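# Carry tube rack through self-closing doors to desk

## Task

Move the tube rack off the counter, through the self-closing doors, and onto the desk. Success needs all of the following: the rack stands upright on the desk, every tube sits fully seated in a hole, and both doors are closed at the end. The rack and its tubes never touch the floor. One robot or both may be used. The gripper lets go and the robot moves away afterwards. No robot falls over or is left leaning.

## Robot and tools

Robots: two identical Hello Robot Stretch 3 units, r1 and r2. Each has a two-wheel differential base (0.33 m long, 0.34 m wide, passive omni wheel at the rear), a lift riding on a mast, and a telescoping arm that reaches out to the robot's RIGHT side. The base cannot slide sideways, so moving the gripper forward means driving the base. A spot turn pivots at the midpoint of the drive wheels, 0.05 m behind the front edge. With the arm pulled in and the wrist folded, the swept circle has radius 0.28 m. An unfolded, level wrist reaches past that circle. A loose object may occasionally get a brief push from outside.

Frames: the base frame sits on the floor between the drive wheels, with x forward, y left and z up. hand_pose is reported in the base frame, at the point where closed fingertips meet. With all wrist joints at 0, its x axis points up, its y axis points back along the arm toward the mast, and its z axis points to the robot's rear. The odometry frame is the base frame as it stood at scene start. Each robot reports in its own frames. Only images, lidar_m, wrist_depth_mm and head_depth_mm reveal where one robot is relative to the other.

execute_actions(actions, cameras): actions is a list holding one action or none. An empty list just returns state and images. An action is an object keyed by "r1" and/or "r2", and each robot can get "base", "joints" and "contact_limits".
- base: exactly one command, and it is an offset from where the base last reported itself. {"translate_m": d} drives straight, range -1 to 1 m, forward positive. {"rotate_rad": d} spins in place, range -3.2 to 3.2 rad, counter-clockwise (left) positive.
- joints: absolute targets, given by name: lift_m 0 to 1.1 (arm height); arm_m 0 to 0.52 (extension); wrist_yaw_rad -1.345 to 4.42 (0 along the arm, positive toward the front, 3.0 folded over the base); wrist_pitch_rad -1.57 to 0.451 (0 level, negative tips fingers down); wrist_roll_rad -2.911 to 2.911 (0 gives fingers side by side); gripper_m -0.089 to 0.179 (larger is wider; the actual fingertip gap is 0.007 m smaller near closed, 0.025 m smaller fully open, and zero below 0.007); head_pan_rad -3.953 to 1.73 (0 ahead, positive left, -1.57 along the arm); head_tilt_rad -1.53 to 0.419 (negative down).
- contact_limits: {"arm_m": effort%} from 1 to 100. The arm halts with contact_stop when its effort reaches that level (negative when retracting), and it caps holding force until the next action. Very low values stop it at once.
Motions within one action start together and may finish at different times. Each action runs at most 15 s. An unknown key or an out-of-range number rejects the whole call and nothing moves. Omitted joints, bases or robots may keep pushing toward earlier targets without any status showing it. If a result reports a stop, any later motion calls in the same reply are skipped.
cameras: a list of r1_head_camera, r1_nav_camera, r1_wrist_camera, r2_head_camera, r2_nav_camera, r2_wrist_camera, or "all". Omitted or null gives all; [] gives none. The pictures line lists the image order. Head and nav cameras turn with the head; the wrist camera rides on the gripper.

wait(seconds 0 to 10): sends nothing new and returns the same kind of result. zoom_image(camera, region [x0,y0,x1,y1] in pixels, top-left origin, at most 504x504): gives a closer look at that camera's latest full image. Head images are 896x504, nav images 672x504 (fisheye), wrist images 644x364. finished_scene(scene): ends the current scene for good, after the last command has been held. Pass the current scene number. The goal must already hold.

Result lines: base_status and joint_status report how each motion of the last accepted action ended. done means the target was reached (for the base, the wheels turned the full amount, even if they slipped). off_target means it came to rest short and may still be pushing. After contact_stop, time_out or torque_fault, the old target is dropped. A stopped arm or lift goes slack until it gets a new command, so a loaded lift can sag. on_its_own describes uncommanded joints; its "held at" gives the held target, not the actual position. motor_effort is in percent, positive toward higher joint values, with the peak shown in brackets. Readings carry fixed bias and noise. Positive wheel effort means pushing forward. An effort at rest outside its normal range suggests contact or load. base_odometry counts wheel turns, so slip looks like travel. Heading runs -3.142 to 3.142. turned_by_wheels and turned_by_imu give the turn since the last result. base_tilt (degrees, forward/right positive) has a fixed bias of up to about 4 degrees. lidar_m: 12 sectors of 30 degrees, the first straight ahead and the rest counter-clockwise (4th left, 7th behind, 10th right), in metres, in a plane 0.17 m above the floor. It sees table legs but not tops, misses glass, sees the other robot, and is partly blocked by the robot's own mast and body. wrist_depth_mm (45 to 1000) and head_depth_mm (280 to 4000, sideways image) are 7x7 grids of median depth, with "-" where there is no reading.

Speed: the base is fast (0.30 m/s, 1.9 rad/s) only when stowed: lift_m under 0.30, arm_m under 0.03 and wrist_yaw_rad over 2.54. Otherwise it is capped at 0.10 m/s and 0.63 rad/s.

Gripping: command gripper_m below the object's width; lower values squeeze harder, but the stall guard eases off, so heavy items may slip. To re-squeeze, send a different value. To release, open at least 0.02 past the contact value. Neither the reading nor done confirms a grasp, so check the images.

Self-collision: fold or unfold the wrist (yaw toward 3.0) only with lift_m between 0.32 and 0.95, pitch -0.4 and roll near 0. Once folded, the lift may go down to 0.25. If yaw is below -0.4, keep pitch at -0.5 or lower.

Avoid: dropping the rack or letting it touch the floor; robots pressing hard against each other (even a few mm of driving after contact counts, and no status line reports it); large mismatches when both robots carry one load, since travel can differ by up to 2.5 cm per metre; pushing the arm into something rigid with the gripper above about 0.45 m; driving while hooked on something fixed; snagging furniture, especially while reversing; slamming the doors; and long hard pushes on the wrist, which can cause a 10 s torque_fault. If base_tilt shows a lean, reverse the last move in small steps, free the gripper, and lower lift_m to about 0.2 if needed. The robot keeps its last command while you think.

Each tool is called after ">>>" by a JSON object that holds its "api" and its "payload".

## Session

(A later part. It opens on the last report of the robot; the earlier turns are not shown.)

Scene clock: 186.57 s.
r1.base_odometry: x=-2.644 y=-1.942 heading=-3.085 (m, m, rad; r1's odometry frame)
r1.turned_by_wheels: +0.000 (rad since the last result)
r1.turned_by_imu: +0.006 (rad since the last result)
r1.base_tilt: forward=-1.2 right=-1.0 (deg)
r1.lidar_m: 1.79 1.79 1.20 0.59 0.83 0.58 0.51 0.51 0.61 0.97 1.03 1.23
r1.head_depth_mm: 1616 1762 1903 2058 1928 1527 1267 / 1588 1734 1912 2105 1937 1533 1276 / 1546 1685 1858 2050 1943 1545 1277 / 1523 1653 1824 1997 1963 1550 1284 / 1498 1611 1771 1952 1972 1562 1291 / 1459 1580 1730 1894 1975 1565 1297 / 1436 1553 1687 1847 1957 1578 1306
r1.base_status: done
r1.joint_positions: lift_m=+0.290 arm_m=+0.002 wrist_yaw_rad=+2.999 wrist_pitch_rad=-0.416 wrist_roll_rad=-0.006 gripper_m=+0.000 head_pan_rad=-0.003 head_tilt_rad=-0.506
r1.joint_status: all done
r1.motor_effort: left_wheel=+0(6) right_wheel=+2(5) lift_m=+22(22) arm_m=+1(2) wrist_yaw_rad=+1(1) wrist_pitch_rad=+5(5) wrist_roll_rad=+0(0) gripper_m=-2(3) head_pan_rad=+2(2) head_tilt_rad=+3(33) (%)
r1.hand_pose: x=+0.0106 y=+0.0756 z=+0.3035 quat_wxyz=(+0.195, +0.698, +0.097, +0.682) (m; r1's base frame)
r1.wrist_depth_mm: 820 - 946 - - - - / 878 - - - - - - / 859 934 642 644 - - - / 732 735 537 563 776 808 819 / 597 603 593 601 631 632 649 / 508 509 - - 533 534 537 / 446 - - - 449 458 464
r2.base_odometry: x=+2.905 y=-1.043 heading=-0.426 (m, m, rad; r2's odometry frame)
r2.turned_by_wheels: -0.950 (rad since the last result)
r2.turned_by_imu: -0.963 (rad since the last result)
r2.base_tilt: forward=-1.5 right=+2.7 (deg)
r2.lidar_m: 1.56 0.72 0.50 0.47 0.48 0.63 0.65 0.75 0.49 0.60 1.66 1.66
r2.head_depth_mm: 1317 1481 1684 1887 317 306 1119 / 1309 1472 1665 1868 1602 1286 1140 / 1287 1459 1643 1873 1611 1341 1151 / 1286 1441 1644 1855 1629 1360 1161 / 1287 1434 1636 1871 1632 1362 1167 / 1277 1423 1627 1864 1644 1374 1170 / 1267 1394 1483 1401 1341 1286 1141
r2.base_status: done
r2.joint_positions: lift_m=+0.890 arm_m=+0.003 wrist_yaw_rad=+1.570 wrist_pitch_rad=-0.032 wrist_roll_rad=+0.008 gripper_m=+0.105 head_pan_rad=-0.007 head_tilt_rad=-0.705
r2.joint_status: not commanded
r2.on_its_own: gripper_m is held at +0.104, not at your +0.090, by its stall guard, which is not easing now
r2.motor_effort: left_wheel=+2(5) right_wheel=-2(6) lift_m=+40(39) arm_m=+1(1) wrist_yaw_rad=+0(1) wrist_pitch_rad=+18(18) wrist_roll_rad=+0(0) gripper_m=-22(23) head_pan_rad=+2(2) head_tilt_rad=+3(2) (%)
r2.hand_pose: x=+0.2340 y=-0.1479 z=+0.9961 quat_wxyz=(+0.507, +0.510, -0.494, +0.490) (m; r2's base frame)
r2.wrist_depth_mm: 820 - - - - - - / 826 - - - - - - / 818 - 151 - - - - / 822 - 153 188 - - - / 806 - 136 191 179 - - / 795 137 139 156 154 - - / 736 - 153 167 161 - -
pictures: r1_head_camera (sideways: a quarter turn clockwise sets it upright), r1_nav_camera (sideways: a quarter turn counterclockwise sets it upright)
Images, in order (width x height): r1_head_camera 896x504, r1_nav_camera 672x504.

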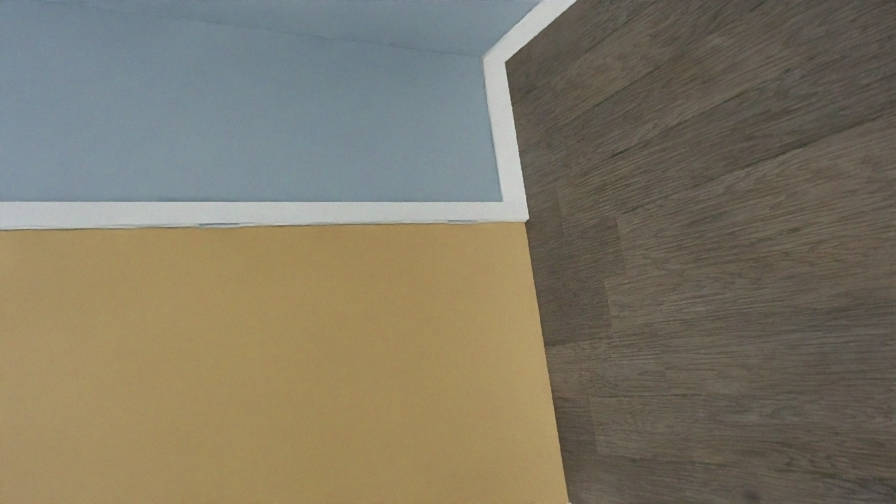

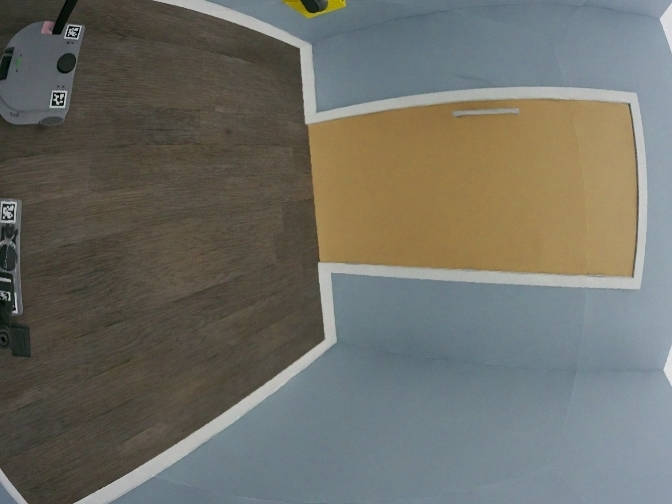

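>>> {"api": "execute_actions", "payload": {"actions": [{"r2":{"base":{"translate_m":-0.15}},"r1":{"base":{"rotate_rad":0.375}}}], "cameras": []}}

>>> {"api": "execute_actions", "payload": {"actions": [{"r2":{"base":{"translate_m":-0.1}},"r1":{"base":{"translate_m":0.72}}}], "cameras": []}}

>>> {"api": "execute_actions", "payload": {"actions": [{"r1":{"base":{"rotate_rad":0.73},"joints":{"head_pan_rad":-1.0,"head_tilt_rad":-0.3}}}], "cameras": ["r1_head_camera","r2_nav_camera"]}}

>>> {"api": "execute_actions", "payload": {"actions": [{"r1":{"base":{"translate_m":0.75},"joints":{"head_pan_rad":-1.4}}}], "cameras": ["r1_head_camera"]}}

>>> {"api": "execute_actions", "payload": {"actions": [{"r1":{"joints":{"lift_m":0.94}}}], "cameras": []}}

>>> {"api": "execute_actions", "payload": {"actions": [{"r1":{"joints":{"wrist_yaw_rad":0.4,"gripper_m":0.09,"wrist_pitch_rad":0.0,"arm_m":0.1,"head_tilt_rad":-0.6}}}], "cameras": ["r1_head_camera","r1_wrist_camera"]}}

Scene clock: 190.27 s.
r1.base_odometry: x=-2.644 y=-1.942 heading=-2.710 (m, m, rad; r1's odometry frame)
r1.turned_by_wheels: +0.375 (rad since the last result)
r1.turned_by_imu: +0.374 (rad since the last result)
r1.base_tilt: forward=-1.3 right=-1.1 (deg)
r1.lidar_m: 1.79 1.31 0.57 0.57 0.64 0.52 0.51 0.56 0.75 1.03 1.13 1.76
r1.head_depth_mm: 1441 1565 1710 1886 1916 1532 1269 / 1459 1582 1742 1927 1929 1540 1277 / 1485 1623 1775 1957 1932 1551 1285 / 1505 1647 1798 1987 1964 1552 1285 / 1519 1655 1831 2039 1971 1562 1288 / 1557 1700 1875 2091 1986 1569 1297 / 1574 1721 1906 2055 1995 1579 1299
r1.base_status: done
r1.joint_positions: lift_m=+0.290 arm_m=+0.002 wrist_yaw_rad=+2.999 wrist_pitch_rad=-0.416 wrist_roll_rad=-0.006 gripper_m=+0.000 head_pan_rad=-0.003 head_tilt_rad=-0.506
r1.joint_status: not commanded
r1.motor_effort: left_wheel=-1(6) right_wheel=+2(6) lift_m=+22(22) arm_m=+2(1) wrist_yaw_rad=+0(1) wrist_pitch_rad=+5(5) wrist_roll_rad=+0(0) gripper_m=-3(2) head_pan_rad=+2(2) head_tilt_rad=+2(4) (%)
r1.hand_pose: x=+0.0106 y=+0.0756 z=+0.3035 quat_wxyz=(+0.195, +0.698, +0.097, +0.682) (m; r1's base frame)
r1.wrist_depth_mm: 500 - - 978 991 968 954 / 529 - - - - - - / 559 626 891 641 - - - / 599 655 613 547 759 803 818 / 582 599 618 588 612 634 649 / 508 504 - - 536 531 543 / 450 - - - 445 462 466
r2.base_odometry: x=+2.768 y=-0.981 heading=-0.426 (m, m, rad; r2's odometry frame)
r2.turned_by_wheels: +0.000 (rad since the last result)
r2.turned_by_imu: +0.000 (rad since the last result)
r2.base_tilt: forward=-1.5 right=+2.6 (deg)
r2.lidar_m: 1.70 0.71 0.49 0.46 0.48 0.55 0.51 0.51 0.48 0.48 1.66 1.82
r2.head_depth_mm: 1452 1623 1848 1955 1542 306 1118 / 1437 1610 1827 2000 1597 1294 1144 / 1428 1597 1828 1992 1619 1343 1153 / 1419 1594 1795 1967 1631 1350 1159 / 1406 1579 1786 1984 1636 1365 1161 / 1400 1568 1781 1944 1653 1374 1176 / 1395 1484 1456 1386 1330 1261 1133
r2.base_status: done
r2.joint_positions: lift_m=+0.890 arm_m=+0.003 wrist_yaw_rad=+1.570 wrist_pitch_rad=-0.032 wrist_roll_rad=+0.008 gripper_m=+0.105 head_pan_rad=-0.007 head_tilt_rad=-0.705
r2.joint_status: not commanded
r2.on_its_own: gripper_m is held at +0.104, not at your +0.090, by its stall guard, which is not easing now
r2.motor_effort: left_wheel=+2(4) right_wheel=-1(6) lift_m=+39(39) arm_m=+1(1) wrist_yaw_rad=-1(1) wrist_pitch_rad=+18(18) wrist_roll_rad=+0(0) gripper_m=-22(23) head_pan_rad=+2(2) head_tilt_rad=+2(2) (%)
r2.hand_pose: x=+0.2340 y=-0.1479 z=+0.9961 quat_wxyz=(+0.507, +0.510, -0.494, +0.490) (m; r2's base frame)
r2.wrist_depth_mm: 818 - - - - - - / 843 - - - - - - / 806 - 130 - - - - / 792 - 153 187 - - - / 810 - 135 191 179 - - / 792 137 138 156 155 - - / 738 - 152 168 162 - -
pictures: none
No camera images: the call's "cameras" was empty. Leave "cameras" out to get every camera's image.

Scene clock: 194.47 s.
r1.base_odometry: x=-3.298 y=-2.243 heading=-2.710 (m, m, rad; r1's odometry frame)
r1.turned_by_wheels: +0.000 (rad since the last result)
r1.turned_by_imu: +0.004 (rad since the last result)
r1.base_tilt: forward=-1.2 right=-1.1 (deg)
r1.lidar_m: 1.08 1.17 0.96 0.95 0.87 0.84 1.22 1.27 1.15 1.14 1.26 1.09
r1.head_depth_mm: 854 928 1013 1117 1246 1407 1271 / 867 941 1034 1140 1272 1419 1275 / 880 958 1053 1163 1304 1450 1282 / 894 977 1067 1191 1339 1471 1282 / 899 984 1092 1212 1364 1514 1291 / 919 1004 1105 1244 1396 1519 1293 / 938 1026 1138 1266 1437 1549 1302
r1.base_status: done
r1.joint_positions: lift_m=+0.290 arm_m=+0.002 wrist_yaw_rad=+2.999 wrist_pitch_rad=-0.416 wrist_roll_rad=-0.006 gripper_m=+0.000 head_pan_rad=-0.003 head_tilt_rad=-0.506
r1.joint_status: not commanded
r1.motor_effort: left_wheel=-1(5) right_wheel=+2(7) lift_m=+22(22) arm_m=+2(2) wrist_yaw_rad=+0(1) wrist_pitch_rad=+6(5) wrist_roll_rad=+0(0) gripper_m=-2(3) head_pan_rad=+2(2) head_tilt_rad=+3(3) (%)
r1.hand_pose: x=+0.0106 y=+0.0756 z=+0.3035 quat_wxyz=(+0.195, +0.698, +0.097, +0.682) (m; r1's base frame)
r1.wrist_depth_mm: 910 - 885 865 867 877 842 / - - 968 953 929 928 920 / 857 963 - - - - 958 / 733 739 768 764 780 800 829 / 603 604 623 645 628 648 639 / 503 508 - - 533 538 542 / 450 - - - 447 460 467
r2.base_odometry: x=+2.677 y=-0.940 heading=-0.425 (m, m, rad; r2's odometry frame)
r2.turned_by_wheels: +0.000 (rad since the last result)
r2.turned_by_imu: +0.000 (rad since the last result)
r2.base_tilt: forward=-1.6 right=+2.6 (deg)
r2.lidar_m: 1.80 0.70 0.49 0.46 0.47 0.44 0.41 0.41 0.65 1.31 1.68 0.72
r2.head_depth_mm: 1530 1726 1966 1973 316 306 1110 / 1524 1705 1942 2006 1590 1287 1139 / 1506 1698 1939 1995 1611 1345 1149 / 1512 1666 1917 2045 1633 1360 1158 / 1490 1666 1898 2067 1630 1364 1165 / 1484 1648 1862 1944 1636 1366 1169 / 1459 1529 1429 1360 1299 1250 1132
r2.base_status: done
r2.joint_positions: lift_m=+0.890 arm_m=+0.003 wrist_yaw_rad=+1.570 wrist_pitch_rad=-0.032 wrist_roll_rad=+0.008 gripper_m=+0.105 head_pan_rad=-0.007 head_tilt_rad=-0.705
r2.joint_status: not commanded
r2.on_its_own: gripper_m is held at +0.104, not at your +0.090, by its stall guard, which is not easing now
r2.motor_effort: left_wheel=+2(5) right_wheel=-2(6) lift_m=+40(40) arm_m=+1(1) wrist_yaw_rad=+0(0) wrist_pitch_rad=+18(18) wrist_roll_rad=+0(0) gripper_m=-22(22) head_pan_rad=+2(3) head_tilt_rad=+3(2) (%)
r2.hand_pose: x=+0.2340 y=-0.1479 z=+0.9961 quat_wxyz=(+0.507, +0.510, -0.494, +0.490) (m; r2's base frame)
r2.wrist_depth_mm: 794 - - - - - - / 826 - - - - - - / 774 - 151 - - - - / 805 - 153 188 589 - - / 766 - 136 191 178 - - / 776 137 140 157 155 - - / 745 - 153 167 161 - -
pictures: none
No camera images: the call's "cameras" was empty. Leave "cameras" out to get every camera's image.

Scene clock: 196.20 s.
r1.base_odometry: x=-3.298 y=-2.243 heading=-1.981 (m, m, rad; r1's odometry frame)
r1.turned_by_wheels: +0.730 (rad since the last result)
r1.turned_by_imu: +0.729 (rad since the last result)
r1.base_tilt: forward=-1.3 right=-1.1 (deg)
r1.lidar_m: 1.04 0.95 0.96 0.85 1.22 1.23 1.26 1.15 1.15 1.19 1.08 1.09
r1.head_depth_mm: 941 990 1052 1118 1193 1284 1364 / 930 984 1042 1104 1181 1269 1351 / 920 972 1031 1090 1167 1253 1345 / 913 961 1018 1082 1152 1236 1331 / 907 953 1010 1072 1137 1219 1308 / 898 945 998 1060 1127 1207 1294 / 887 938 985 1039 1110 1185 1276
r1.base_status: done
r1.joint_positions: lift_m=+0.290 arm_m=+0.002 wrist_yaw_rad=+2.999 wrist_pitch_rad=-0.416 wrist_roll_rad=-0.006 gripper_m=+0.000 head_pan_rad=-0.993 head_tilt_rad=-0.309
r1.joint_status: all done
r1.motor_effort: left_wheel=-1(5) right_wheel=+2(6) lift_m=+22(22) arm_m=+1(2) wrist_yaw_rad=+1(1) wrist_pitch_rad=+5(5) wrist_roll_rad=+0(0) gripper_m=-3(2) head_pan_rad=-2(35) head_tilt_rad=+4(22) (%)
r1.hand_pose: x=+0.0106 y=+0.0756 z=+0.3035 quat_wxyz=(+0.195, +0.698, +0.097, +0.682) (m; r1's base frame)
r1.wrist_depth_mm: 891 - - - - 821 719 / 941 - 911 - - 863 735 / 949 952 869 966 - 884 764 / 733 738 768 771 792 809 767 / 603 607 621 647 638 642 649 / 509 504 - - 535 528 532 / 449 - - - 448 457 466
r2.base_odometry: x=+2.677 y=-0.940 heading=-0.425 (m, m, rad; r2's odometry frame)
r2.turned_by_wheels: +0.000 (rad since the last result)
r2.turned_by_imu: +0.000 (rad since the last result)
r2.base_tilt: forward=-1.5 right=+2.7 (deg)
r2.lidar_m: 1.80 0.70 0.49 0.46 0.47 0.44 0.41 0.41 0.65 1.31 1.67 0.73
r2.head_depth_mm: 1530 1712 1957 2001 317 306 1119 / 1527 1712 1944 1965 1589 1290 1142 / 1512 1694 1935 2032 1611 1345 1146 / 1496 1672 1908 2050 1620 1351 1160 / 1491 1683 1886 2064 1635 1362 1164 / 1492 1666 1842 1940 1635 1367 1170 / 1464 1508 1451 1364 1291 1243 1135
r2.base_status: not commanded
r2.joint_positions: lift_m=+0.890 arm_m=+0.003 wrist_yaw_rad=+1.570 wrist_pitch_rad=-0.032 wrist_roll_rad=+0.008 gripper_m=+0.105 head_pan_rad=-0.007 head_tilt_rad=-0.705
r2.joint_status: not commanded
r2.on_its_own: gripper_m is held at +0.104, not at your +0.090, by its stall guard, which is not easing now
r2.motor_effort: left_wheel=+2(2) right_wheel=-2(2) lift_m=+39(39) arm_m=+1(1) wrist_yaw_rad=+0(1) wrist_pitch_rad=+18(18) wrist_roll_rad=+0(0) gripper_m=-22(22) head_pan_rad=+3(2) head_tilt_rad=+2(2) (%)
r2.hand_pose: x=+0.2340 y=-0.1479 z=+0.9961 quat_wxyz=(+0.507, +0.510, -0.494, +0.490) (m; r2's base frame)
r2.wrist_depth_mm: 827 - - - - 623 - / 825 - - - - - - / 802 - 151 - - - - / 783 - 153 186 - - - / 787 - 136 190 178 - - / 769 138 139 156 155 - - / 708 - 153 168 161 - -
pictures: r1_head_camera (sideways: a quarter turn clockwise sets it upright), r2_nav_camera (sideways: a quarter turn counterclockwise sets it upright)
Images, in order (width x height): r1_head_camera 896x504, r2_nav_camera 672x504.

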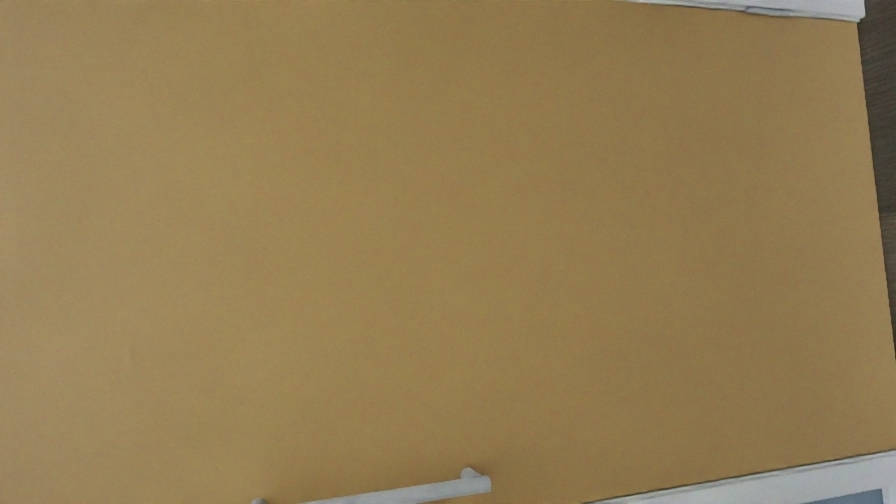

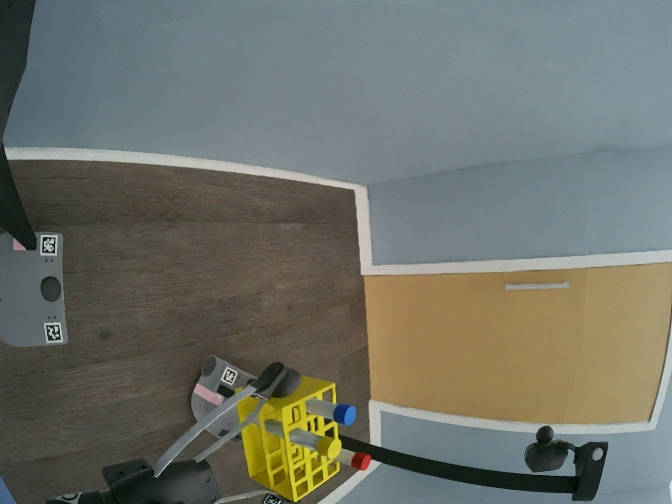

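Scene clock: 200.50 s.
r1.base_odometry: x=-3.597 y=-2.931 heading=-1.981 (m, m, rad; r1's odometry frame)
r1.turned_by_wheels: +0.000 (rad since the last result)
r1.turned_by_imu: +0.005 (rad since the last result)
r1.base_tilt: forward=-1.3 right=-1.1 (deg)
r1.lidar_m: 0.41 0.37 0.37 0.46 0.91 1.62 1.89 1.72 1.04 0.67 0.60 0.61
r1.head_depth_mm: 671 714 763 816 879 950 1039 / 633 669 712 759 812 876 948 / 598 630 668 707 754 810 868 / 566 593 610 644 688 754 806 / 539 565 595 623 655 692 736 / 501 526 554 585 618 656 700 / 487 512 535 561 591 623 658
r1.base_status: done
r1.joint_positions: lift_m=+0.290 arm_m=+0.002 wrist_yaw_rad=+2.999 wrist_pitch_rad=-0.416 wrist_roll_rad=-0.006 gripper_m=+0.000 head_pan_rad=-1.393 head_tilt_rad=-0.309
r1.joint_status: all done
r1.motor_effort: left_wheel=+0(3) right_wheel=+1(7) lift_m=+22(22) arm_m=+2(2) wrist_yaw_rad=+1(1) wrist_pitch_rad=+5(5) wrist_roll_rad=+0(0) gripper_m=-2(2) head_pan_rad=-2(24) head_tilt_rad=+4(5) (%)
r1.hand_pose: x=+0.0106 y=+0.0756 z=+0.3035 quat_wxyz=(+0.195, +0.698, +0.097, +0.682) (m; r1's base frame)
r1.wrist_depth_mm: - - 649 501 405 339 292 / - - 694 545 426 356 305 / 908 980 754 589 455 374 319 / 740 743 737 629 487 394 335 / 604 600 625 622 510 416 351 / 508 507 - - 515 436 367 / 453 - - - 447 444 381
r2.base_odometry: x=+2.677 y=-0.940 heading=-0.425 (m, m, rad; r2's odometry frame)
r2.turned_by_wheels: +0.000 (rad since the last result)
r2.turned_by_imu: +0.000 (rad since the last result)
r2.base_tilt: forward=-1.5 right=+2.7 (deg)
r2.lidar_m: 1.05 0.70 0.48 0.46 0.47 0.44 0.41 0.41 0.65 1.31 1.67 1.92
r2.head_depth_mm: 1536 1707 1953 1984 316 306 1115 / 1523 1690 1927 2000 1594 1288 1144 / 1521 1688 1919 2012 1551 1335 1149 / 1501 1672 1911 1386 1475 1351 1152 / 1492 1643 1829 1333 1530 1366 1165 / 1414 1631 1859 1929 1629 1366 1171 / 1460 1511 1435 1363 1303 1237 1137
r2.base_status: not commanded
r2.joint_positions: lift_m=+0.890 arm_m=+0.003 wrist_yaw_rad=+1.570 wrist_pitch_rad=-0.032 wrist_roll_rad=+0.008 gripper_m=+0.105 head_pan_rad=-0.007 head_tilt_rad=-0.705
r2.joint_status: not commanded
r2.on_its_own: gripper_m is held at +0.104, not at your +0.090, by its stall guard, which is not easing now
r2.motor_effort: left_wheel=+3(2) right_wheel=-1(2) lift_m=+39(39) arm_m=+2(1) wrist_yaw_rad=+0(1) wrist_pitch_rad=+18(18) wrist_roll_rad=+0(0) gripper_m=-22(22) head_pan_rad=+2(2) head_tilt_rad=+3(2) (%)
r2.hand_pose: x=+0.2340 y=-0.1479 z=+0.9961 quat_wxyz=(+0.507, +0.510, -0.494, +0.490) (m; r2's base frame)
r2.wrist_depth_mm: 815 - - - - - - / 797 - - - - - - / 821 - 150 - - - - / 793 - 153 187 - - - / 805 - 136 191 177 - - / 763 137 139 156 154 - - / 726 - 152 167 161 - -
pictures: r1_head_camera (sideways: a quarter turn clockwise sets it upright)
Images, in order (width x height): r1_head_camera 896x504.

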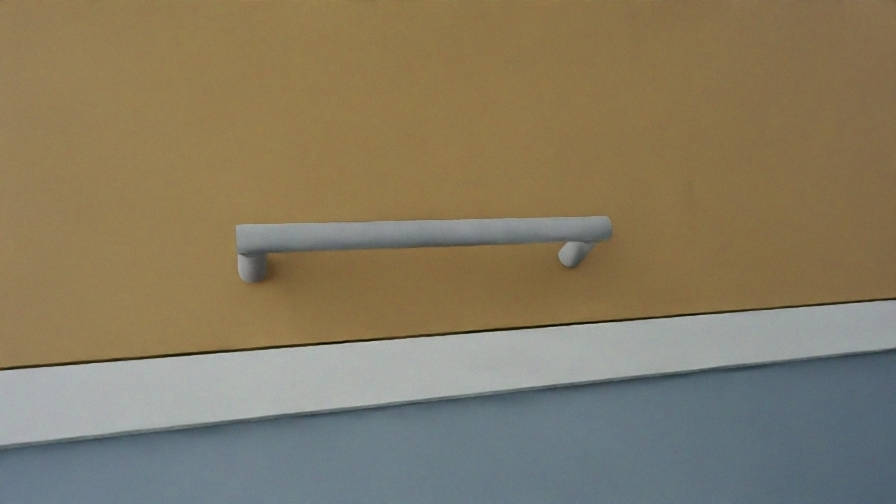

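Scene clock: 207.23 s.
r1.base_odometry: x=-3.597 y=-2.931 heading=-1.981 (m, m, rad; r1's odometry frame)
r1.turned_by_wheels: +0.000 (rad since the last result)
r1.turned_by_imu: -0.002 (rad since the last result)
r1.base_tilt: forward=-1.3 right=-1.0 (deg)
r1.lidar_m: 0.41 0.37 0.37 0.46 0.91 1.62 1.90 1.73 1.03 0.67 0.61 0.61
r1.head_depth_mm: 672 714 761 816 879 950 1036 / 632 670 711 759 812 875 945 / 599 630 668 709 756 809 869 / 566 592 610 643 689 752 806 / 538 565 594 622 656 694 736 / 500 526 554 585 619 657 700 / 487 511 536 561 590 622 658
r1.base_status: not commanded
r1.joint_positions: lift_m=+0.940 arm_m=+0.002 wrist_yaw_rad=+2.999 wrist_pitch_rad=-0.416 wrist_roll_rad=-0.006 gripper_m=+0.000 head_pan_rad=-1.393 head_tilt_rad=-0.309
r1.joint_status: all done
r1.motor_effort: left_wheel=-1(1) right_wheel=+2(2) lift_m=+38(40) arm_m=+1(2) wrist_yaw_rad=+1(1) wrist_pitch_rad=+5(5) wrist_roll_rad=+0(1) gripper_m=-2(3) head_pan_rad=-2(1) head_tilt_rad=+6(6) (%)
r1.hand_pose: x=+0.0106 y=+0.0756 z=+0.9529 quat_wxyz=(+0.195, +0.698, +0.097, +0.682) (m; r1's base frame)
r1.wrist_depth_mm: - - 643 506 407 338 292 / - - 704 543 430 359 307 / - - 760 590 459 374 319 / - - 821 636 487 397 334 / - - 932 686 519 418 349 / - - - - 548 443 367 / - - - 904 567 468 386
r2.base_odometry: x=+2.677 y=-0.940 heading=-0.425 (m, m, rad; r2's odometry frame)
r2.turned_by_wheels: +0.000 (rad since the last result)
r2.turned_by_imu: +0.000 (rad since the last result)
r2.base_tilt: forward=-1.4 right=+2.6 (deg)
r2.lidar_m: 1.05 0.70 0.49 0.46 0.47 0.44 0.41 0.41 0.65 1.31 1.67 1.92
r2.head_depth_mm: 1536 1713 1966 1978 317 306 1119 / 1521 1698 1941 1982 1604 1285 1149 / 1512 1696 1933 2023 1550 1339 1154 / 1112 1671 1908 2037 1471 1361 1161 / 798 1607 1831 1932 1529 1361 1165 / 849 1639 1838 1936 1640 1364 1171 / 1450 1510 1435 1370 1305 1246 1134
r2.base_status: not commanded
r2.joint_positions: lift_m=+0.890 arm_m=+0.003 wrist_yaw_rad=+1.570 wrist_pitch_rad=-0.032 wrist_roll_rad=+0.008 gripper_m=+0.105 head_pan_rad=-0.007 head_tilt_rad=-0.705
r2.joint_status: not commanded
r2.on_its_own: gripper_m is held at +0.104, not at your +0.090, by its stall guard, which is not easing now
r2.motor_effort: left_wheel=+2(2) right_wheel=-1(2) lift_m=+39(39) arm_m=+0(1) wrist_yaw_rad=-1(0) wrist_pitch_rad=+18(18) wrist_roll_rad=+0(0) gripper_m=-22(22) head_pan_rad=+2(2) head_tilt_rad=+2(2) (%)
r2.hand_pose: x=+0.2340 y=-0.1479 z=+0.9961 quat_wxyz=(+0.507, +0.510, -0.494, +0.490) (m; r2's base frame)
r2.wrist_depth_mm: 832 - - - - - - / 822 - 908 - - - - / 806 - 150 - - - - / 819 - 153 187 - - - / 801 - 135 189 178 - - / 774 137 140 156 155 - - / 722 - 153 168 160 - -
pictures: none
No camera images: the call's "cameras" was empty. Leave "cameras" out to get every camera's image.

Scene clock: 209.53 s.
r1.base_odometry: x=-3.597 y=-2.931 heading=-1.981 (m, m, rad; r1's odometry frame)
r1.turned_by_wheels: +0.000 (rad since the last result)
r1.turned_by_imu: -0.001 (rad since the last result)
r1.base_tilt: forward=-1.3 right=-1.1 (deg)
r1.lidar_m: 0.41 0.37 0.37 0.46 0.91 1.62 1.90 1.72 1.04 0.67 0.61 0.61
r1.head_depth_mm: 655 735 836 941 - 1365 1208 / 617 686 776 - - 1299 1223 / 584 646 722 - 959 1129 1219 / 534 585 666 771 873 1020 1177 / 525 572 633 702 799 922 1090 / 491 535 593 659 749 854 998 / 475 518 567 627 700 792 909
r1.base_status: not commanded
r1.joint_positions: lift_m=+0.940 arm_m=+0.100 wrist_yaw_rad=+0.402 wrist_pitch_rad=-0.024 wrist_roll_rad=-0.006 gripper_m=+0.090 head_pan_rad=-1.393 head_tilt_rad=-0.592
r1.joint_status: all done
r1.motor_effort: left_wheel=-1(1) right_wheel=+1(1) lift_m=+38(38) arm_m=+4(5) wrist_yaw_rad=-1(1) wrist_pitch_rad=+8(8) wrist_roll_rad=+0(0) gripper_m=-1(76) head_pan_rad=-2(2) head_tilt_rad=-4(27) (%)
r1.hand_pose: x=+0.0786 y=-0.4799 z=+1.0482 quat_wxyz=(+0.697, +0.149, -0.689, +0.133) (m; r1's base frame)
r1.wrist_depth_mm: 266 281 286 311 342 371 402 / 272 286 294 321 352 384 417 / 277 293 300 327 363 393 426 / 281 300 308 337 374 404 444 / 289 308 320 347 381 419 461 / 298 311 345 358 388 439 480 / 304 322 336 380 405 455 494
r2.base_odometry: x=+2.677 y=-0.940 heading=-0.425 (m, m, rad; r2's odometry frame)
r2.turned_by_wheels: +0.000 (rad since the last result)
r2.turned_by_imu: +0.000 (rad since the last result)
r2.base_tilt: forward=-1.6 right=+2.7 (deg)
r2.lidar_m: 1.05 0.70 0.49 0.46 0.47 0.44 0.41 0.41 0.65 1.31 1.67 1.92
r2.head_depth_mm: 1535 1717 1960 1981 317 306 1118 / 1533 1703 1951 2010 1599 1298 1145 / 1492 1702 1921 2026 1556 1343 1159 / 1036 1683 1911 2035 1479 1344 1160 / 800 1643 1840 1912 1536 1367 1170 / 850 1627 1856 1930 1653 1367 1179 / 1458 1519 1432 1369 1295 1245 1134
r2.base_status: not commanded
r2.joint_positions: lift_m=+0.890 arm_m=+0.003 wrist_yaw_rad=+1.570 wrist_pitch_rad=-0.032 wrist_roll_rad=+0.008 gripper_m=+0.105 head_pan_rad=-0.007 head_tilt_rad=-0.705
r2.joint_status: not commanded
r2.on_its_own: gripper_m is held at +0.104, not at your +0.090, by its stall guard, which is not easing now
r2.motor_effort: left_wheel=+3(3) right_wheel=-2(2) lift_m=+39(39) arm_m=+1(0) wrist_yaw_rad=+1(0) wrist_pitch_rad=+18(18) wrist_roll_rad=+0(0) gripper_m=-22(22) head_pan_rad=+3(2) head_tilt_rad=+2(2) (%)
r2.hand_pose: x=+0.2340 y=-0.1479 z=+0.9961 quat_wxyz=(+0.507, +0.510, -0.494, +0.490) (m; r2's base frame)
r2.wrist_depth_mm: 830 - - - - - - / 790 - 895 - - - - / 800 - 151 - - - - / 796 - 153 186 - - - / 779 - 136 191 179 - - / 782 137 139 155 155 - - / 733 - 153 168 160 - -
pictures: r1_head_camera (sideways: a quarter turn clockwise sets it upright), r1_wrist_camera
Images, in order (width x height): r1_head_camera 896x504, r1_wrist_camera 644x364.

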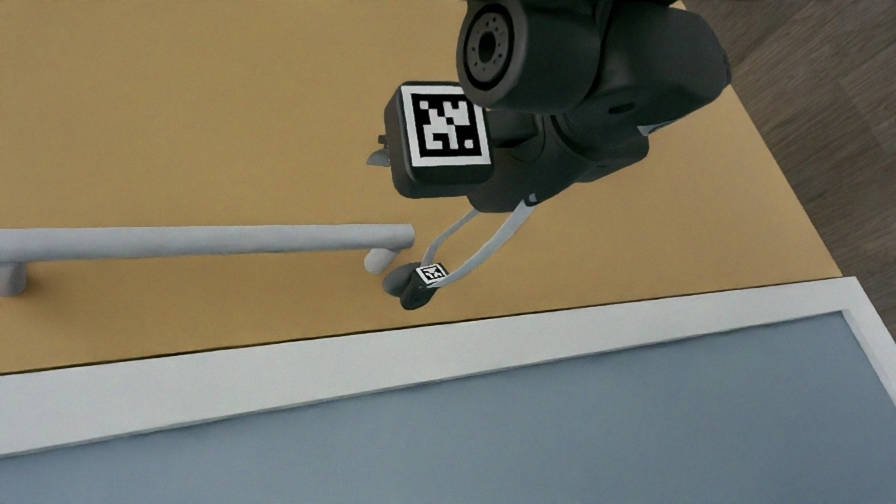

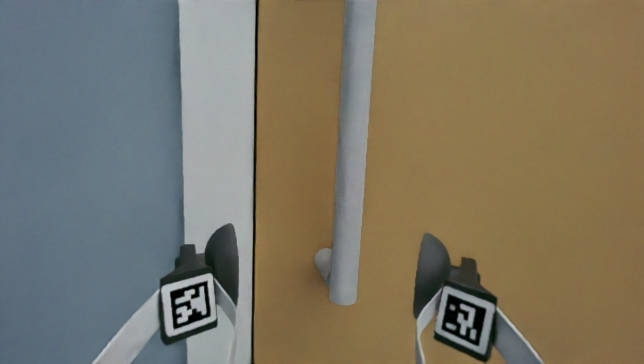

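>>> {"api": "execute_actions", "payload": {"actions": [{"r1":{"base":{"translate_m":0.038},"joints":{"lift_m":0.97,"arm_m":0.24}}}], "cameras": ["r1_wrist_camera"]}}

Scene clock: 212.03 s.
r1.base_odometry: x=-3.612 y=-2.966 heading=-1.981 (m, m, rad; r1's odometry frame)
r1.turned_by_wheels: +0.000 (rad since the last result)
r1.turned_by_imu: -0.001 (rad since the last result)
r1.base_tilt: forward=-1.2 right=-0.9 (deg)
r1.lidar_m: 0.37 0.34 0.34 0.42 0.84 1.20 1.93 1.75 1.00 0.64 0.58 0.58
r1.head_depth_mm: 627 700 - 981 1109 1331 1214 / 590 654 - 883 999 1210 1216 / 498 605 605 788 910 1082 1192 / 529 582 649 730 835 972 1149 / 496 542 597 666 760 880 1053 / 472 518 574 638 718 818 955 / 457 497 544 599 670 757 872
r1.base_status: done
r1.joint_positions: lift_m=+0.970 arm_m=+0.240 wrist_yaw_rad=+0.400 wrist_pitch_rad=-0.023 wrist_roll_rad=-0.006 gripper_m=+0.090 head_pan_rad=-1.393 head_tilt_rad=-0.592
r1.joint_status: all done
r1.motor_effort: left_wheel=-1(1) right_wheel=+2(6) lift_m=+39(40) arm_m=+4(5) wrist_yaw_rad=+0(2) wrist_pitch_rad=+7(8) wrist_roll_rad=+1(0) gripper_m=+0(0) head_pan_rad=-2(2) head_tilt_rad=-5(4) (%)
r1.hand_pose: x=+0.0782 y=-0.6201 z=+1.0784 quat_wxyz=(+0.697, +0.148, -0.689, +0.133) (m; r1's base frame)
r1.wrist_depth_mm: 150 159 180 126 207 224 243 / 153 161 184 129 212 230 250 / 157 165 188 132 218 237 259 / 160 169 194 135 227 245 269 / 164 173 201 139 230 254 279 / 169 175 208 145 235 266 289 / 172 182 211 151 245 277 302
r2.base_odometry: x=+2.677 y=-0.940 heading=-0.425 (m, m, rad; r2's odometry frame)
r2.turned_by_wheels: +0.000 (rad since the last result)
r2.turned_by_imu: +0.000 (rad since the last result)
r2.base_tilt: forward=-1.6 right=+2.7 (deg)
r2.lidar_m: 1.07 0.70 0.49 0.46 0.47 0.44 0.41 0.41 0.65 1.31 1.67 1.92
r2.head_depth_mm: 1543 1714 1970 1977 316 306 1117 / 1514 1711 1949 1991 1614 1287 1150 / 1486 1702 1935 2026 1568 1340 1149 / 1427 1676 1904 2055 1500 1358 1155 / 816 1675 1848 1916 1521 1365 1160 / 832 1578 1836 1952 1632 1368 1170 / 1452 1517 1432 1367 1296 1245 1127
r2.base_status: not commanded
r2.joint_positions: lift_m=+0.890 arm_m=+0.003 wrist_yaw_rad=+1.570 wrist_pitch_rad=-0.032 wrist_roll_rad=+0.008 gripper_m=+0.105 head_pan_rad=-0.007 head_tilt_rad=-0.705
r2.joint_status: not commanded
r2.on_its_own: gripper_m is held at +0.104, not at your +0.090, by its stall guard, which is not easing now
r2.motor_effort: left_wheel=+3(2) right_wheel=-2(2) lift_m=+40(39) arm_m=+0(1) wrist_yaw_rad=+0(1) wrist_pitch_rad=+18(18) wrist_roll_rad=+0(0) gripper_m=-23(22) head_pan_rad=+2(2) head_tilt_rad=+3(2) (%)
r2.hand_pose: x=+0.2340 y=-0.1479 z=+0.9961 quat_wxyz=(+0.507, +0.510, -0.494, +0.490) (m; r2's base frame)
r2.wrist_depth_mm: 805 - - - - - - / 813 - 917 - - - - / 800 - 151 - - - - / 776 - 153 186 - - - / 803 - 135 192 178 - - / 766 137 139 157 155 - - / 729 - 152 168 161 - -
pictures: r1_wrist_camera
Images, in order (width x height): r1_wrist_camera 644x364.

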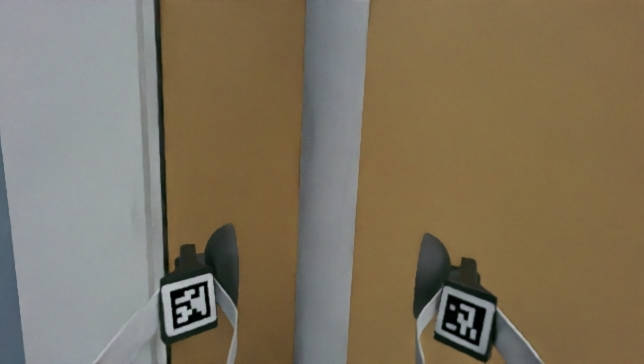

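>>> {"api": "execute_actions", "payload": {"actions": [{"r1":{"joints":{"arm_m":0.248,"gripper_m":-0.035}}}], "cameras": ["r1_wrist_camera"]}}

>>> {"api": "execute_actions", "payload": {"actions": [{"r1":{"base":{"translate_m":-0.081},"joints":{"arm_m":0.191,"wrist_yaw_rad":0.48}}}], "cameras": []}}

>>> {"api": "execute_actions", "payload": {"actions": [{"r1":{"base":{"translate_m":-0.088},"joints":{"arm_m":0.143,"wrist_yaw_rad":0.56}}}], "cameras": []}}

>>> {"api": "execute_actions", "payload": {"actions": [{"r1":{"base":{"translate_m":-0.108},"joints":{"arm_m":0.098,"wrist_yaw_rad":0.65}}}], "cameras": ["r1_wrist_camera","r1_nav_camera"]}}

Scene clock: 215.10 s.
r1.base_odometry: x=-3.612 y=-2.966 heading=-1.980 (m, m, rad; r1's odometry frame)
r1.turned_by_wheels: +0.000 (rad since the last result)
r1.turned_by_imu: +0.000 (rad since the last result)
r1.base_tilt: forward=-1.2 right=-0.9 (deg)
r1.lidar_m: 0.37 0.34 0.34 0.42 0.85 1.20 1.92 1.75 0.99 0.63 0.58 0.58
r1.head_depth_mm: 621 694 - 967 1099 1332 1209 / 585 647 - 883 996 1201 1214 / 536 589 584 780 902 1072 1198 / 523 575 641 723 825 962 1150 / 493 540 595 665 758 880 1053 / 472 518 572 636 715 817 953 / 457 496 544 600 669 759 872
r1.base_status: not commanded
r1.joint_positions: lift_m=+0.970 arm_m=+0.248 wrist_yaw_rad=+0.406 wrist_pitch_rad=-0.022 wrist_roll_rad=-0.006 gripper_m=-0.034 head_pan_rad=-1.393 head_tilt_rad=-0.592
r1.joint_status: all done
r1.motor_effort: left_wheel=+1(1) right_wheel=-3(4) lift_m=+39(39) arm_m=+2(5) wrist_yaw_rad=-4(7) wrist_pitch_rad=+7(7) wrist_roll_rad=+0(0) gripper_m=-21(94) head_pan_rad=-2(3) head_tilt_rad=-5(4) (%)
r1.hand_pose: x=+0.0796 y=-0.6277 z=+1.0786 quat_wxyz=(+0.696, +0.150, -0.689, +0.135) (m; r1's base frame)
r1.wrist_depth_mm: 145 160 168 112 193 210 227 / 148 163 173 116 198 215 235 / 151 169 177 119 204 222 242 / 155 171 181 121 211 229 251 / 158 170 186 124 218 238 261 / 162 171 189 127 230 246 272 / 166 176 198 132 233 256 282
r2.base_odometry: x=+2.677 y=-0.940 heading=-0.425 (m, m, rad; r2's odometry frame)
r2.turned_by_wheels: +0.000 (rad since the last result)
r2.turned_by_imu: +0.000 (rad since the last result)
r2.base_tilt: forward=-1.4 right=+2.6 (deg)
r2.lidar_m: 1.07 0.70 0.49 0.46 0.47 0.44 0.41 0.41 0.65 1.31 1.66 1.91
r2.head_depth_mm: 1532 1701 1954 1987 317 306 1122 / 1521 1706 1941 1992 1601 1288 1141 / 1487 1683 1926 2017 1571 1344 1146 / 1435 1676 1904 2036 1505 1349 1158 / 817 1684 1828 1915 1507 1361 1161 / 830 1586 1842 1921 1638 1365 1174 / 1459 1526 1438 1360 1301 1246 1130
r2.base_status: not commanded
r2.joint_positions: lift_m=+0.890 arm_m=+0.003 wrist_yaw_rad=+1.570 wrist_pitch_rad=-0.032 wrist_roll_rad=+0.008 gripper_m=+0.105 head_pan_rad=-0.007 head_tilt_rad=-0.705
r2.joint_status: not commanded
r2.on_its_own: gripper_m is held at +0.104, not at your +0.090, by its stall guard, which is not easing now
r2.motor_effort: left_wheel=+3(2) right_wheel=-2(2) lift_m=+39(39) arm_m=+0(0) wrist_yaw_rad=+1(0) wrist_pitch_rad=+18(18) wrist_roll_rad=+0(0) gripper_m=-22(23) head_pan_rad=+2(2) head_tilt_rad=+2(2) (%)
r2.hand_pose: x=+0.2340 y=-0.1479 z=+0.9961 quat_wxyz=(+0.507, +0.510, -0.494, +0.490) (m; r2's base frame)
r2.wrist_depth_mm: 803 - - - - - - / 804 - 918 - - - - / 802 - 151 - - - - / 796 - 153 186 - - - / 790 - 136 191 178 - - / 775 137 139 156 155 - - / 717 - 154 167 161 - -
pictures: r1_wrist_camera
Images, in order (width x height): r1_wrist_camera 644x364.

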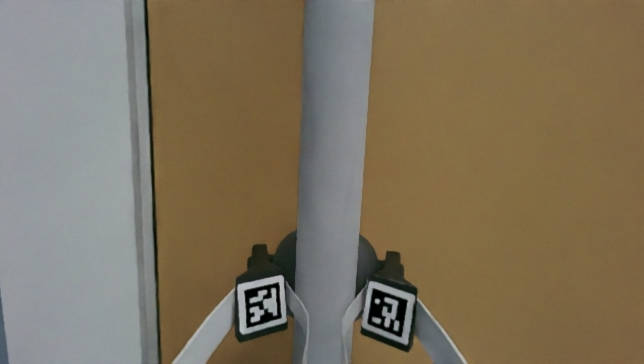

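Scene clock: 216.87 s.
r1.base_odometry: x=-3.580 y=-2.892 heading=-1.980 (m, m, rad; r1's odometry frame)
r1.turned_by_wheels: +0.000 (rad since the last result)
r1.turned_by_imu: +0.000 (rad since the last result)
r1.base_tilt: forward=-1.2 right=-1.0 (deg)
r1.lidar_m: 0.44 0.40 0.41 0.50 0.99 1.59 1.86 1.69 1.03 0.59 0.56 0.64
r1.head_depth_mm: 610 688 749 - 1122 1362 1218 / 563 630 - - 969 1179 1220 / 522 578 607 745 854 1019 1176 / 463 519 577 656 766 892 1074 / 456 499 557 644 786 949 1136 / 520 569 624 688 776 896 1040 / 490 536 593 656 731 827 955
r1.base_status: done
r1.joint_positions: lift_m=+0.970 arm_m=+0.191 wrist_yaw_rad=+0.479 wrist_pitch_rad=-0.022 wrist_roll_rad=-0.006 gripper_m=-0.028 head_pan_rad=-1.393 head_tilt_rad=-0.592
r1.joint_status: all done
r1.on_its_own: gripper_m is held at -0.029, not at your -0.035, by its stall guard, which is not easing now
r1.motor_effort: left_wheel=+1(6) right_wheel=-1(5) lift_m=+39(39) arm_m=-6(12) wrist_yaw_rad=+1(25) wrist_pitch_rad=+8(7) wrist_roll_rad=+0(1) gripper_m=-20(25) head_pan_rad=-2(2) head_tilt_rad=-4(4) (%)
r1.hand_pose: x=+0.0963 y=-0.5634 z=+1.0785 quat_wxyz=(+0.691, +0.175, -0.683, +0.160) (m; r1's base frame)
r1.wrist_depth_mm: 235 229 167 113 197 215 237 / 241 235 172 116 202 223 245 / 246 241 176 119 208 229 256 / 253 246 181 123 215 236 265 / 259 255 185 124 222 245 276 / 266 262 187 127 234 255 286 / 272 269 198 134 240 262 296
r2.base_odometry: x=+2.677 y=-0.940 heading=-0.425 (m, m, rad; r2's odometry frame)
r2.turned_by_wheels: +0.000 (rad since the last result)
r2.turned_by_imu: +0.000 (rad since the last result)
r2.base_tilt: forward=-1.4 right=+2.6 (deg)
r2.lidar_m: 1.02 0.70 0.48 0.46 0.47 0.44 0.41 0.41 0.65 1.31 1.67 1.87
r2.head_depth_mm: 1493 1667 1921 1992 317 306 1121 / 1461 1652 1869 1987 1587 1293 1139 / 1253 1604 1841 1991 1509 1336 1149 / 819 1657 1907 2027 1475 1342 1164 / 780 1597 1824 1927 1543 1359 1166 / 1416 1660 1857 1940 1651 1374 1177 / 1453 1522 1429 1363 1303 1244 1134
r2.base_status: not commanded
r2.joint_positions: lift_m=+0.890 arm_m=+0.003 wrist_yaw_rad=+1.570 wrist_pitch_rad=-0.032 wrist_roll_rad=+0.008 gripper_m=+0.105 head_pan_rad=-0.007 head_tilt_rad=-0.705
r2.joint_status: not commanded
r2.on_its_own: gripper_m is held at +0.104, not at your +0.090, by its stall guard, which is not easing now
r2.motor_effort: left_wheel=+3(3) right_wheel=-2(2) lift_m=+40(39) arm_m=+0(1) wrist_yaw_rad=+1(1) wrist_pitch_rad=+18(18) wrist_roll_rad=+0(0) gripper_m=-22(22) head_pan_rad=+2(2) head_tilt_rad=+2(3) (%)
r2.hand_pose: x=+0.2340 y=-0.1479 z=+0.9961 quat_wxyz=(+0.507, +0.510, -0.494, +0.490) (m; r2's base frame)
r2.wrist_depth_mm: 804 - - - - - - / 789 - 898 - - - - / 791 - 150 - - - - / 802 - 154 187 - - - / 812 - 136 191 179 - - / 764 138 139 156 155 - - / 728 - 153 168 161 - -
pictures: none
No camera images: the call's "cameras" was empty. Leave "cameras" out to get every camera's image.

Scene clock: 218.70 s.
r1.base_odometry: x=-3.545 y=-2.811 heading=-1.980 (m, m, rad; r1's odometry frame)
r1.turned_by_wheels: +0.000 (rad since the last result)
r1.turned_by_imu: +0.000 (rad since the last result)
r1.base_tilt: forward=-1.2 right=-1.1 (deg)
r1.lidar_m: 0.52 0.47 0.47 0.58 1.09 1.63 1.78 1.62 1.13 0.56 0.51 0.69
r1.head_depth_mm: 620 704 799 - 1294 1397 1210 / 557 624 700 - 1002 1212 1211 / 504 560 608 - 840 999 1174 / 403 436 477 587 724 840 1007 / 425 465 511 569 647 783 1177 / 398 438 500 2143 919 986 1125 / 3210 3505 655 711 792 906 1042
r1.base_status: done
r1.joint_positions: lift_m=+0.970 arm_m=+0.143 wrist_yaw_rad=+0.553 wrist_pitch_rad=-0.023 wrist_roll_rad=-0.006 gripper_m=-0.028 head_pan_rad=-1.393 head_tilt_rad=-0.592
r1.joint_status: all done
r1.on_its_own: gripper_m is held at -0.029, not at your -0.035, by its stall guard, which is not easing now
r1.motor_effort: left_wheel=+0(7) right_wheel=+0(8) lift_m=+38(39) arm_m=-6(13) wrist_yaw_rad=+5(38) wrist_pitch_rad=+7(8) wrist_roll_rad=+0(0) gripper_m=-21(27) head_pan_rad=-3(2) head_tilt_rad=-4(4) (%)
r1.hand_pose: x=+0.1129 y=-0.5060 z=+1.0784 quat_wxyz=(+0.685, +0.201, -0.676, +0.186) (m; r1's base frame)
r1.wrist_depth_mm: 326 317 166 113 199 220 247 / 333 328 170 116 204 228 255 / 341 335 175 119 212 236 265 / 348 343 179 123 218 244 278 / 358 353 184 124 226 252 289 / 363 362 185 127 239 264 301 / 373 380 197 136 239 273 316
r2.base_odometry: x=+2.677 y=-0.940 heading=-0.425 (m, m, rad; r2's odometry frame)
r2.turned_by_wheels: +0.000 (rad since the last result)
r2.turned_by_imu: +0.000 (rad since the last result)
r2.base_tilt: forward=-1.6 right=+2.6 (deg)
r2.lidar_m: 0.96 0.70 0.48 0.46 0.47 0.44 0.41 0.41 0.65 1.31 1.67 1.82
r2.head_depth_mm: 1438 1627 1878 1983 317 306 1113 / 1402 1569 1792 1958 1603 1295 1141 / 909 1519 1734 1936 1446 1344 1147 / 723 1682 1878 1901 1427 1355 1152 / 778 1619 1904 2071 1639 1365 1161 / 1477 1663 1843 1928 1635 1370 1171 / 1457 1503 1436 1361 1291 1251 1132
r2.base_status: not commanded
r2.joint_positions: lift_m=+0.890 arm_m=+0.003 wrist_yaw_rad=+1.570 wrist_pitch_rad=-0.032 wrist_roll_rad=+0.008 gripper_m=+0.105 head_pan_rad=-0.007 head_tilt_rad=-0.705
r2.joint_status: not commanded
r2.on_its_own: gripper_m is held at +0.104, not at your +0.090, by its stall guard, which is not easing now
r2.motor_effort: left_wheel=+2(1) right_wheel=-3(1) lift_m=+39(39) arm_m=+1(1) wrist_yaw_rad=+1(0) wrist_pitch_rad=+18(18) wrist_roll_rad=+0(0) gripper_m=-23(22) head_pan_rad=+2(2) head_tilt_rad=+2(2) (%)
r2.hand_pose: x=+0.2340 y=-0.1479 z=+0.9961 quat_wxyz=(+0.507, +0.510, -0.494, +0.490) (m; r2's base frame)
r2.wrist_depth_mm: 828 - - - - - - / 803 - 852 - - - - / 800 - 150 - - - - / 816 - 154 187 - - - / 802 - 136 191 179 - - / 759 137 139 156 154 - - / 740 - 154 167 160 - -
pictures: none
No camera images: the call's "cameras" was empty. Leave "cameras" out to get every camera's image.

Scene clock: 221.23 s.
r1.base_odometry: x=-3.502 y=-2.712 heading=-1.980 (m, m, rad; r1's odometry frame)
r1.turned_by_wheels: +0.000 (rad since the last result)
r1.turned_by_imu: -0.029 (rad since the last result)
r1.base_tilt: forward=-1.3 right=-1.1 (deg)
r1.lidar_m: 0.61 0.55 0.55 0.67 1.03 1.55 1.72 1.54 1.34 0.54 0.45 0.76
r1.head_depth_mm: 710 821 974 - - 1395 1207 / 602 681 781 899 - 1335 1217 / 523 582 640 - 888 1042 1188 / 462 508 555 592 716 830 983 / 339 385 463 522 606 688 807 / 373 405 438 483 548 1384 1211 / 343 373 421 2151 1758 1002 1133
r1.base_status: done
r1.joint_positions: lift_m=+0.970 arm_m=+0.098 wrist_yaw_rad=+0.648 wrist_pitch_rad=-0.023 wrist_roll_rad=-0.006 gripper_m=-0.025 head_pan_rad=-1.393 head_tilt_rad=-0.593
r1.joint_status: all done
r1.on_its_own: gripper_m is held at -0.026, not at your -0.035, by its stall guard, which is not easing now
r1.motor_effort: left_wheel=+1(23) right_wheel=-3(13) lift_m=+39(39) arm_m=-6(15) wrist_yaw_rad=+3(47) wrist_pitch_rad=+8(8) wrist_roll_rad=+0(1) gripper_m=-20(27) head_pan_rad=-2(2) head_tilt_rad=-5(6) (%)
r1.hand_pose: x=+0.1328 y=-0.4473 z=+1.0783 quat_wxyz=(+0.675, +0.232, -0.665, +0.218) (m; r1's base frame)
r1.wrist_depth_mm: 430 156 166 113 205 234 270 / 442 160 170 117 212 241 281 / 456 163 173 120 219 250 293 / 468 169 178 123 224 259 307 / 473 172 182 125 236 271 321 / 492 492 183 128 251 282 336 / 502 502 195 136 249 295 354
r2.base_odometry: x=+2.677 y=-0.940 heading=-0.425 (m, m, rad; r2's odometry frame)
r2.turned_by_wheels: +0.000 (rad since the last result)
r2.turned_by_imu: +0.000 (rad since the last result)
r2.base_tilt: forward=-1.5 right=+2.7 (deg)
r2.lidar_m: 0.89 0.70 0.49 0.46 0.47 0.44 0.41 0.41 0.65 1.31 1.67 1.73
r2.head_depth_mm: 1379 1560 1824 1957 317 306 1120 / 706 1487 1701 1884 1443 1287 1147 / 672 1438 1639 1870 1428 1331 1150 / 707 872 1808 1897 1436 1344 1156 / 1486 1672 1910 2062 1636 1367 1169 / 1485 1667 1852 1942 1649 1378 1165 / 1457 1523 1447 1363 1311 1243 1133
r2.base_status: not commanded
r2.joint_positions: lift_m=+0.890 arm_m=+0.003 wrist_yaw_rad=+1.570 wrist_pitch_rad=-0.032 wrist_roll_rad=+0.008 gripper_m=+0.105 head_pan_rad=-0.007 head_tilt_rad=-0.705
r2.joint_status: not commanded
r2.on_its_own: gripper_m is held at +0.104, not at your +0.090, by its stall guard, which is not easing now
r2.motor_effort: left_wheel=+2(2) right_wheel=-1(3) lift_m=+39(39) arm_m=+0(1) wrist_yaw_rad=+0(1) wrist_pitch_rad=+18(18) wrist_roll_rad=+0(0) gripper_m=-23(22) head_pan_rad=+3(2) head_tilt_rad=+2(3) (%)
r2.hand_pose: x=+0.2340 y=-0.1479 z=+0.9961 quat_wxyz=(+0.507, +0.510, -0.494, +0.490) (m; r2's base frame)
r2.wrist_depth_mm: 804 - - - - - - / 813 - - - - - - / 782 - 151 - - - - / 790 - 153 186 - - - / 790 - 135 190 178 - - / 784 137 139 157 155 - - / 736 - 153 168 161 - -
pictures: r1_nav_camera (sideways: a quarter turn counterclockwise sets it upright), r1_wrist_camera
Images, in order (width x height): r1_nav_camera 672x504, r1_wrist_camera 644x364.

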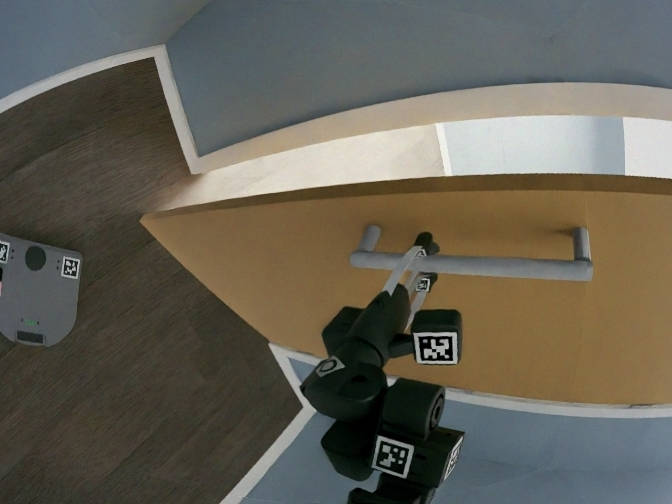

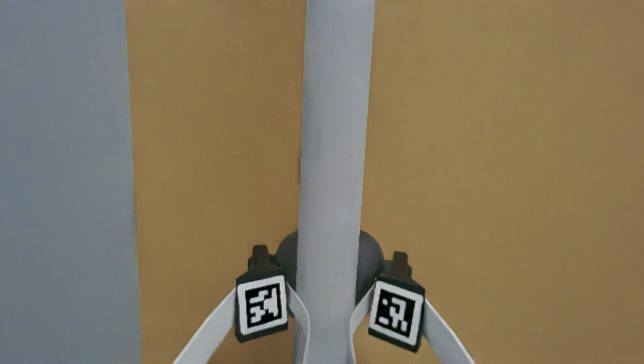

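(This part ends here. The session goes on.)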